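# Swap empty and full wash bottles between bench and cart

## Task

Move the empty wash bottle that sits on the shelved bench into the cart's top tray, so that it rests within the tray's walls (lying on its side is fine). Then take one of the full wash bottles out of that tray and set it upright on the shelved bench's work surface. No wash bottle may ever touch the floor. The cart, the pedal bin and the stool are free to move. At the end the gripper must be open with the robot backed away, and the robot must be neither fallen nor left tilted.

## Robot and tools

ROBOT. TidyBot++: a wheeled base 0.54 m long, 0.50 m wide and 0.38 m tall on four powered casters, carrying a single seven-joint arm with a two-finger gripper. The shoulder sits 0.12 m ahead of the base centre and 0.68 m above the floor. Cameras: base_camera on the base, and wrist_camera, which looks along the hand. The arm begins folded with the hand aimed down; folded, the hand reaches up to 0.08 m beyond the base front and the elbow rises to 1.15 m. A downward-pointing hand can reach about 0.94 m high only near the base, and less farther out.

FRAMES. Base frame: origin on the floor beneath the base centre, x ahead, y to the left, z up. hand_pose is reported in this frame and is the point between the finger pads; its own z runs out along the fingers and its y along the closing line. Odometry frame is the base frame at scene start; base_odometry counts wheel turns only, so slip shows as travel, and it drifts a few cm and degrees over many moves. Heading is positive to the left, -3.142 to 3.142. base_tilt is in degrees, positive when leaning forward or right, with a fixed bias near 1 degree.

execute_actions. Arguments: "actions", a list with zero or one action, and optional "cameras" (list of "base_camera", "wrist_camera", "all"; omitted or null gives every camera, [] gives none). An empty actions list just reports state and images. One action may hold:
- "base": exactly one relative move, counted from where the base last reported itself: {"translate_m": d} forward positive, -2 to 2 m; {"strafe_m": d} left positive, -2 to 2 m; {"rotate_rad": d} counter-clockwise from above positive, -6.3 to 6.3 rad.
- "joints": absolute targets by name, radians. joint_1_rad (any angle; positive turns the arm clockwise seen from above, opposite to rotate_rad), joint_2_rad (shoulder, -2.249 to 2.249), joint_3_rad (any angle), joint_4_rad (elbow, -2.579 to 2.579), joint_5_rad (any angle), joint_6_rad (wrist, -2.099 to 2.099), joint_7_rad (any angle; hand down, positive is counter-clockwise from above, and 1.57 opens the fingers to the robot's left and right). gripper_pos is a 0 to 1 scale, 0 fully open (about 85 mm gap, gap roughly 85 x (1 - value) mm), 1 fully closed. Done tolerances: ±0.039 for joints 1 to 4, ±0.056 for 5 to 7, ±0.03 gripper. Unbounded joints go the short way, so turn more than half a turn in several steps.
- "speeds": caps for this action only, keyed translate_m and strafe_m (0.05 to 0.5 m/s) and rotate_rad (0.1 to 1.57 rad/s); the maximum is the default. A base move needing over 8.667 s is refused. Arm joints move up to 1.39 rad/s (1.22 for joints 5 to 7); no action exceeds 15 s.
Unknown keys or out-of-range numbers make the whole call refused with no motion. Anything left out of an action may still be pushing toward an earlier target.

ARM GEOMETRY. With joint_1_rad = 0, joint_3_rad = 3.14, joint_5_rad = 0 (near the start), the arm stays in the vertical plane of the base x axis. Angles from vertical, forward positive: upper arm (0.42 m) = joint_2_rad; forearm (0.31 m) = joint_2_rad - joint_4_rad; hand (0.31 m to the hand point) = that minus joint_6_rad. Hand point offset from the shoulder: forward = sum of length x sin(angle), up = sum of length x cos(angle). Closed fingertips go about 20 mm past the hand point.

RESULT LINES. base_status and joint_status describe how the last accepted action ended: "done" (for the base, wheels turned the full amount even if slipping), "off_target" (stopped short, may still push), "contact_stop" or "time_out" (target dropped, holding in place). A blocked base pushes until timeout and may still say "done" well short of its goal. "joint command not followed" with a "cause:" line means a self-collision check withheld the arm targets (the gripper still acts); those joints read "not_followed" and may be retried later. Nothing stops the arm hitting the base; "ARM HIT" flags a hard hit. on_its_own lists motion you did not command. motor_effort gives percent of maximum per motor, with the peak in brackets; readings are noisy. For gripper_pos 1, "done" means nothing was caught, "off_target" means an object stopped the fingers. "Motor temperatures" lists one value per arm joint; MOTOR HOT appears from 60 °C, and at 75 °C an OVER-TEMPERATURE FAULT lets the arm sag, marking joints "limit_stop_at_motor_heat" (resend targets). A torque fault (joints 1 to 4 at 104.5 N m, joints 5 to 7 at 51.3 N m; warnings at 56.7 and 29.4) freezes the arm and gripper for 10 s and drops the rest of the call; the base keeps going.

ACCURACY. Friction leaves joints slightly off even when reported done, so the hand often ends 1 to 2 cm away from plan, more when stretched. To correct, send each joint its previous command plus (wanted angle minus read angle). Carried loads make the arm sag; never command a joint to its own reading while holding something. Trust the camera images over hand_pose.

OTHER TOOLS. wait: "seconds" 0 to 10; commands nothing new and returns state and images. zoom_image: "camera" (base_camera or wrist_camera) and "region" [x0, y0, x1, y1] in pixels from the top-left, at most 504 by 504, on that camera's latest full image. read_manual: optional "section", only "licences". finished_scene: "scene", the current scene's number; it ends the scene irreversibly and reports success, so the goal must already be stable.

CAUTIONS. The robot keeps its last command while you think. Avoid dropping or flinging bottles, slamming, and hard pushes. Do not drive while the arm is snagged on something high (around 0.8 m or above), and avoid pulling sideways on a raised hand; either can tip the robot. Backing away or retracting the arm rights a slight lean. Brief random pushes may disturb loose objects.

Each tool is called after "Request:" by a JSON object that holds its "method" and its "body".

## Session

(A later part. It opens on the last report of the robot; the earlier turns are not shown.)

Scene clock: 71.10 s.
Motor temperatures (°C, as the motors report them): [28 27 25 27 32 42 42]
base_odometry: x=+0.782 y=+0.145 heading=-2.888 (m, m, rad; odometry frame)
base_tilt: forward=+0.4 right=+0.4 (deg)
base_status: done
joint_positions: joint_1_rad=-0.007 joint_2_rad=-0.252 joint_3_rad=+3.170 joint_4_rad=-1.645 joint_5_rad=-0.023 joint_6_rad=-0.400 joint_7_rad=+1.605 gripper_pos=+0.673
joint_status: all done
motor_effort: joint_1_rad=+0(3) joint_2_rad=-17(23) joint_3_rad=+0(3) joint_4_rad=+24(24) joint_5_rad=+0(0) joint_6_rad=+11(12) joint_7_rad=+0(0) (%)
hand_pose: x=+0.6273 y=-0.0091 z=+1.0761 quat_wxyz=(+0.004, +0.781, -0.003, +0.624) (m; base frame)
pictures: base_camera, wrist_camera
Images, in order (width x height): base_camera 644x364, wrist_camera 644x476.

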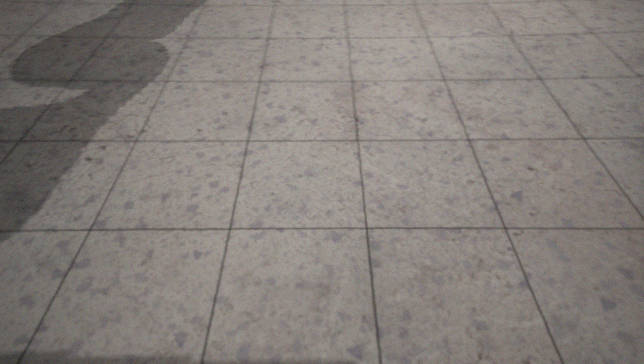

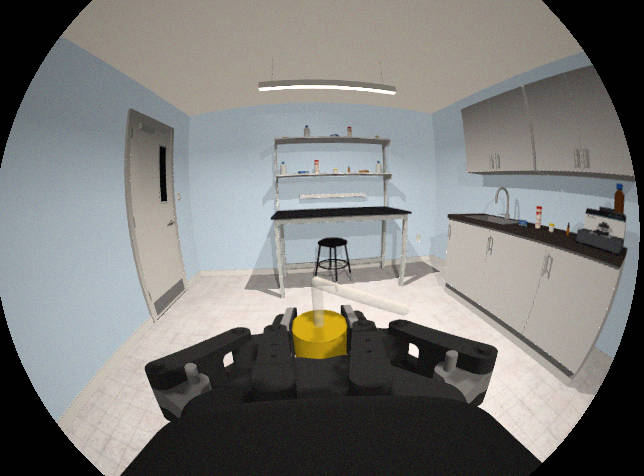

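Request:
{"method": "execute_actions", "body": {"actions": [{"base":{"strafe_m":-0.34},"speeds":{"strafe_m":0.35}}], "cameras": []}}

Request:
{"method": "execute_actions", "body": {"actions": [{"base":{"translate_m":1.95},"speeds":{"translate_m":0.4}}]}}

Scene clock: 73.50 s.
Motor temperatures (°C, as the motors report them): [28 27 25 27 32 42 42]
base_odometry: x=+0.697 y=+0.475 heading=-2.889 (m, m, rad; odometry frame)
base_tilt: forward=+0.5 right=+0.4 (deg)
base_status: done
joint_positions: joint_1_rad=-0.007 joint_2_rad=-0.252 joint_3_rad=+3.170 joint_4_rad=-1.645 joint_5_rad=-0.023 joint_6_rad=-0.401 joint_7_rad=+1.605 gripper_pos=+0.673
joint_status: not commanded
motor_effort: joint_1_rad=-1(2) joint_2_rad=-16(16) joint_3_rad=-1(3) joint_4_rad=+24(25) joint_5_rad=+0(0) joint_6_rad=+11(11) joint_7_rad=+0(0) (%)
hand_pose: x=+0.6273 y=-0.0091 z=+1.0761 quat_wxyz=(+0.004, +0.781, -0.003, +0.624) (m; base frame)
pictures: none
No camera images: the call's "cameras" was empty. Leave "cameras" out to get every camera's image.

Scene clock: 79.53 s.
Motor temperatures (°C, as the motors report them): [28 27 25 27 32 42 42]
base_odometry: x=-1.192 y=-0.011 heading=-2.889 (m, m, rad; odometry frame)
base_tilt: forward=+0.5 right=+0.3 (deg)
base_status: done
joint_positions: joint_1_rad=-0.007 joint_2_rad=-0.261 joint_3_rad=+3.170 joint_4_rad=-1.645 joint_5_rad=-0.023 joint_6_rad=-0.403 joint_7_rad=+1.605 gripper_pos=+0.673
joint_status: not commanded
motor_effort: joint_1_rad=+0(1) joint_2_rad=-17(19) joint_3_rad=+0(2) joint_4_rad=+24(25) joint_5_rad=+0(0) joint_6_rad=+11(12) joint_7_rad=-1(0) (%)
hand_pose: x=+0.6238 y=-0.0091 z=+1.0796 quat_wxyz=(+0.004, +0.780, -0.003, +0.626) (m; base frame)
pictures: base_camera, wrist_camera
Images, in order (width x height): base_camera 644x364, wrist_camera 644x476.

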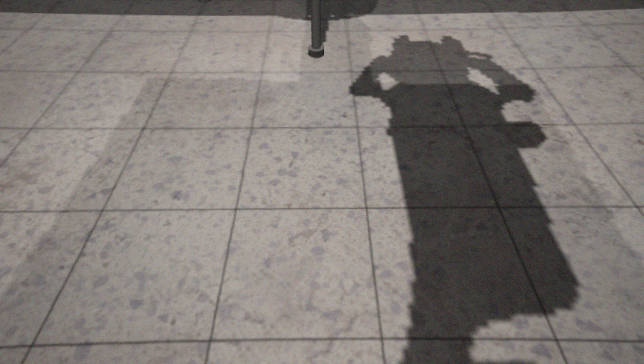

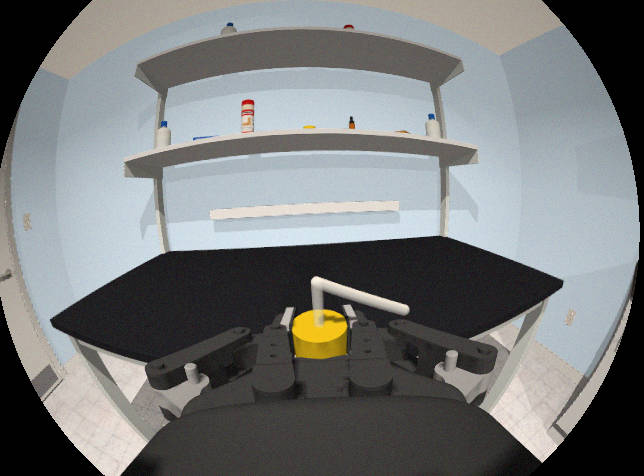

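Request:
{"method": "execute_actions", "body": {"actions": [{"base":{"translate_m":0.37},"speeds":{"translate_m":0.15}}]}}

Request:
{"method": "execute_actions", "body": {"actions": [{"joints":{"joint_2_rad":-0.19,"joint_6_rad":-0.32}}], "cameras": ["wrist_camera"]}}

Scene clock: 82.87 s.
Motor temperatures (°C, as the motors report them): [28 27 25 27 32 42 42]
base_odometry: x=-1.550 y=-0.103 heading=-2.890 (m, m, rad; odometry frame)
base_tilt: forward=+0.4 right=+0.3 (deg)
base_status: done
joint_positions: joint_1_rad=-0.007 joint_2_rad=-0.263 joint_3_rad=+3.170 joint_4_rad=-1.645 joint_5_rad=-0.023 joint_6_rad=-0.404 joint_7_rad=+1.605 gripper_pos=+0.673
joint_status: not commanded
motor_effort: joint_1_rad=+0(0) joint_2_rad=-16(19) joint_3_rad=+0(0) joint_4_rad=+24(25) joint_5_rad=+0(0) joint_6_rad=+11(11) joint_7_rad=+0(0) (%)
hand_pose: x=+0.6227 y=-0.0091 z=+1.0808 quat_wxyz=(+0.004, +0.779, -0.003, +0.627) (m; base frame)
pictures: base_camera, wrist_camera
Images, in order (width x height): base_camera 644x364, wrist_camera 644x476.

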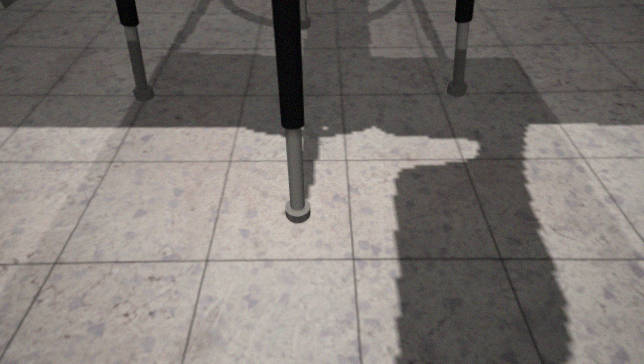

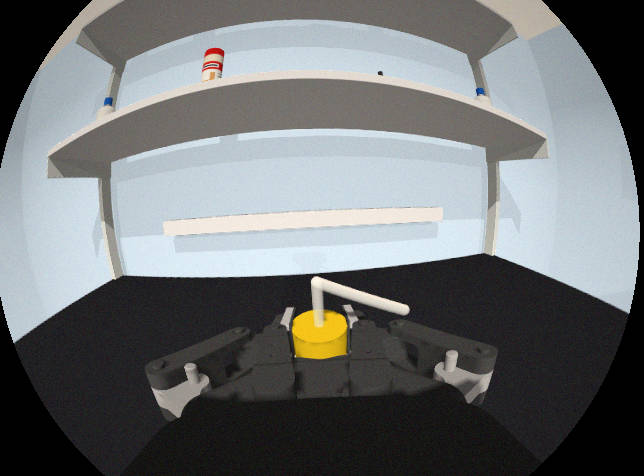

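Scene clock: 83.80 s.
Motor temperatures (°C, as the motors report them): [28 27 25 27 32 42 42]
base_odometry: x=-1.550 y=-0.103 heading=-2.890 (m, m, rad; odometry frame)
base_tilt: forward=+0.4 right=+0.4 (deg)
base_status: not commanded
joint_positions: joint_1_rad=-0.007 joint_2_rad=-0.187 joint_3_rad=+3.170 joint_4_rad=-1.642 joint_5_rad=-0.023 joint_6_rad=-0.377 joint_7_rad=+1.605 gripper_pos=+0.673
joint_status: joint_6_rad off_target (ended at -0.377, target -0.320); the others done
motor_effort: joint_1_rad=+0(1) joint_2_rad=-19(21) joint_3_rad=+0(1) joint_4_rad=+24(24) joint_5_rad=+1(0) joint_6_rad=+10(11) joint_7_rad=+0(0) (%)
hand_pose: x=+0.6539 y=-0.0092 z=+1.0511 quat_wxyz=(+0.005, +0.793, -0.002, +0.609) (m; base frame)
pictures: wrist_camera
Images, in order (width x height): wrist_camera 644x476.

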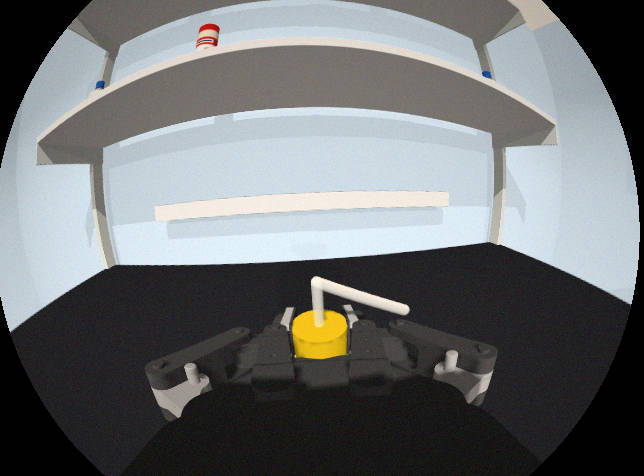

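Request:
{"method": "execute_actions", "body": {"actions": [{"joints":{"joint_2_rad":-0.14,"joint_6_rad":-0.27}}], "cameras": []}}

Request:
{"method": "execute_actions", "body": {"actions": [{"joints":{"joint_2_rad":-0.09,"joint_6_rad":-0.25}}], "cameras": ["wrist_camera"]}}

Scene clock: 85.00 s.
Motor temperatures (°C, as the motors report them): [28 27 25 27 32 42 42]
base_odometry: x=-1.550 y=-0.103 heading=-2.890 (m, m, rad; odometry frame)
base_tilt: forward=+0.4 right=+0.4 (deg)
base_status: not commanded
joint_positions: joint_1_rad=-0.007 joint_2_rad=-0.152 joint_3_rad=+3.170 joint_4_rad=-1.638 joint_5_rad=-0.023 joint_6_rad=-0.322 joint_7_rad=+1.605 gripper_pos=+0.673
joint_status: all done
motor_effort: joint_1_rad=-1(0) joint_2_rad=-19(19) joint_3_rad=+0(0) joint_4_rad=+23(25) joint_5_rad=+1(1) joint_6_rad=+10(11) joint_7_rad=+0(0) (%)
hand_pose: x=+0.6715 y=-0.0097 z=+1.0512 quat_wxyz=(+0.006, +0.786, -0.003, +0.618) (m; base frame)
pictures: none
No camera images: the call's "cameras" was empty. Leave "cameras" out to get every camera's image.

Scene clock: 85.77 s.
Motor temperatures (°C, as the motors report them): [28 27 25 27 32 42 42]
base_odometry: x=-1.550 y=-0.103 heading=-2.890 (m, m, rad; odometry frame)
base_tilt: forward=+0.5 right=+0.4 (deg)
base_status: not commanded
joint_positions: joint_1_rad=-0.007 joint_2_rad=-0.121 joint_3_rad=+3.170 joint_4_rad=-1.625 joint_5_rad=-0.023 joint_6_rad=-0.293 joint_7_rad=+1.605 gripper_pos=+0.673
joint_status: all done
motor_effort: joint_1_rad=-1(0) joint_2_rad=-16(18) joint_3_rad=+0(0) joint_4_rad=+20(23) joint_5_rad=+1(1) joint_6_rad=+8(10) joint_7_rad=+1(0) (%)
hand_pose: x=+0.6854 y=-0.0099 z=+1.0513 quat_wxyz=(+0.006, +0.782, -0.003, +0.623) (m; base frame)
pictures: wrist_camera
Images, in order (width x height): wrist_camera 644x476.

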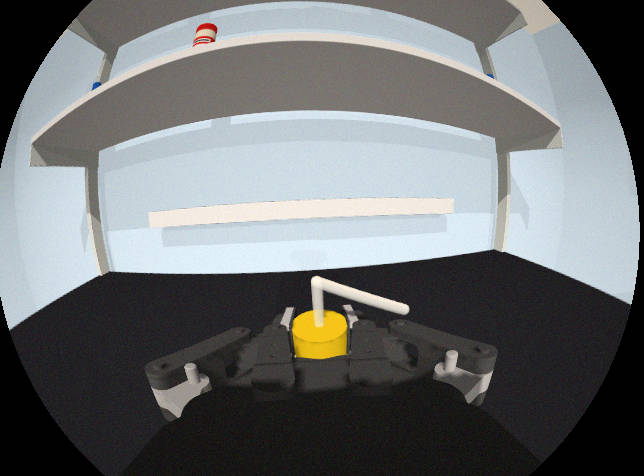

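Resting.

Request:
{"method": "execute_actions", "body": {"actions": [{"joints":{"joint_2_rad":-0.12,"joint_6_rad":-0.29,"gripper_pos":0.2}}], "cameras": ["wrist_camera"]}}

Request:
{"method": "execute_actions", "body": {"actions": [{"base":{"translate_m":-0.5},"speeds":{"translate_m":0.15}}], "cameras": ["wrist_camera"]}}

Scene clock: 87.00 s.
Motor temperatures (°C, as the motors report them): [28 27 25 27 32 42 42]
base_odometry: x=-1.550 y=-0.103 heading=-2.890 (m, m, rad; odometry frame)
base_tilt: forward=+0.5 right=+0.3 (deg)
base_status: not commanded
joint_positions: joint_1_rad=-0.007 joint_2_rad=-0.122 joint_3_rad=+3.170 joint_4_rad=-1.625 joint_5_rad=-0.023 joint_6_rad=-0.293 joint_7_rad=+1.605 gripper_pos=+0.200
joint_status: all done
motor_effort: joint_1_rad=-1(1) joint_2_rad=-19(19) joint_3_rad=+0(1) joint_4_rad=+21(22) joint_5_rad=+0(1) joint_6_rad=+8(10) joint_7_rad=+1(0) (%)
hand_pose: x=+0.6852 y=-0.0099 z=+1.0516 quat_wxyz=(+0.006, +0.782, -0.003, +0.623) (m; base frame)
pictures: wrist_camera
Images, in order (width x height): wrist_camera 644x476.

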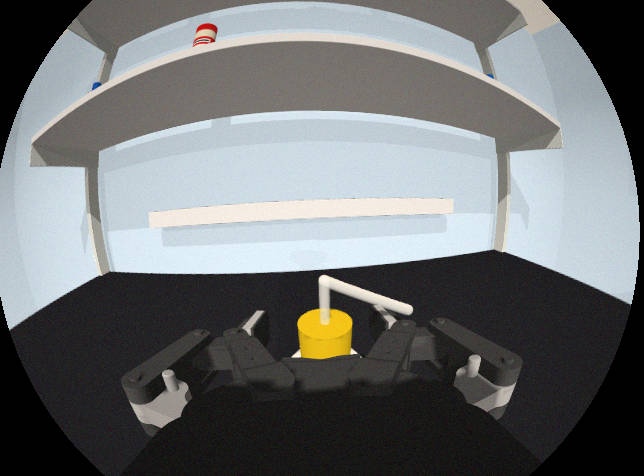

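Scene clock: 91.00 s.
Motor temperatures (°C, as the motors report them): [28 27 25 27 32 42 42]
base_odometry: x=-1.066 y=+0.022 heading=-2.890 (m, m, rad; odometry frame)
base_tilt: forward=+0.4 right=+0.3 (deg)
base_status: done
joint_positions: joint_1_rad=-0.007 joint_2_rad=-0.121 joint_3_rad=+3.170 joint_4_rad=-1.625 joint_5_rad=-0.023 joint_6_rad=-0.293 joint_7_rad=+1.605 gripper_pos=+0.200
joint_status: not commanded
motor_effort: joint_1_rad=-1(0) joint_2_rad=-18(22) joint_3_rad=-1(1) joint_4_rad=+21(22) joint_5_rad=+0(0) joint_6_rad=+8(9) joint_7_rad=+0(1) (%)
hand_pose: x=+0.6857 y=-0.0099 z=+1.0508 quat_wxyz=(+0.006, +0.782, -0.003, +0.623) (m; base frame)
pictures: wrist_camera
Images, in order (width x height): wrist_camera 644x476.

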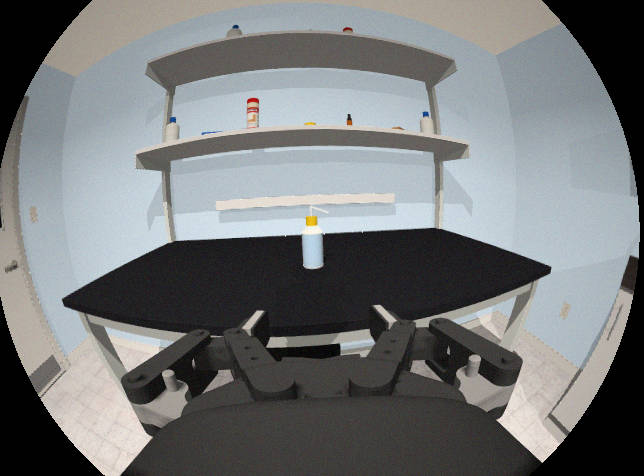

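Request:
{"method": "finished_scene", "body": {"scene": 2}}

The scene is finished: the task was done.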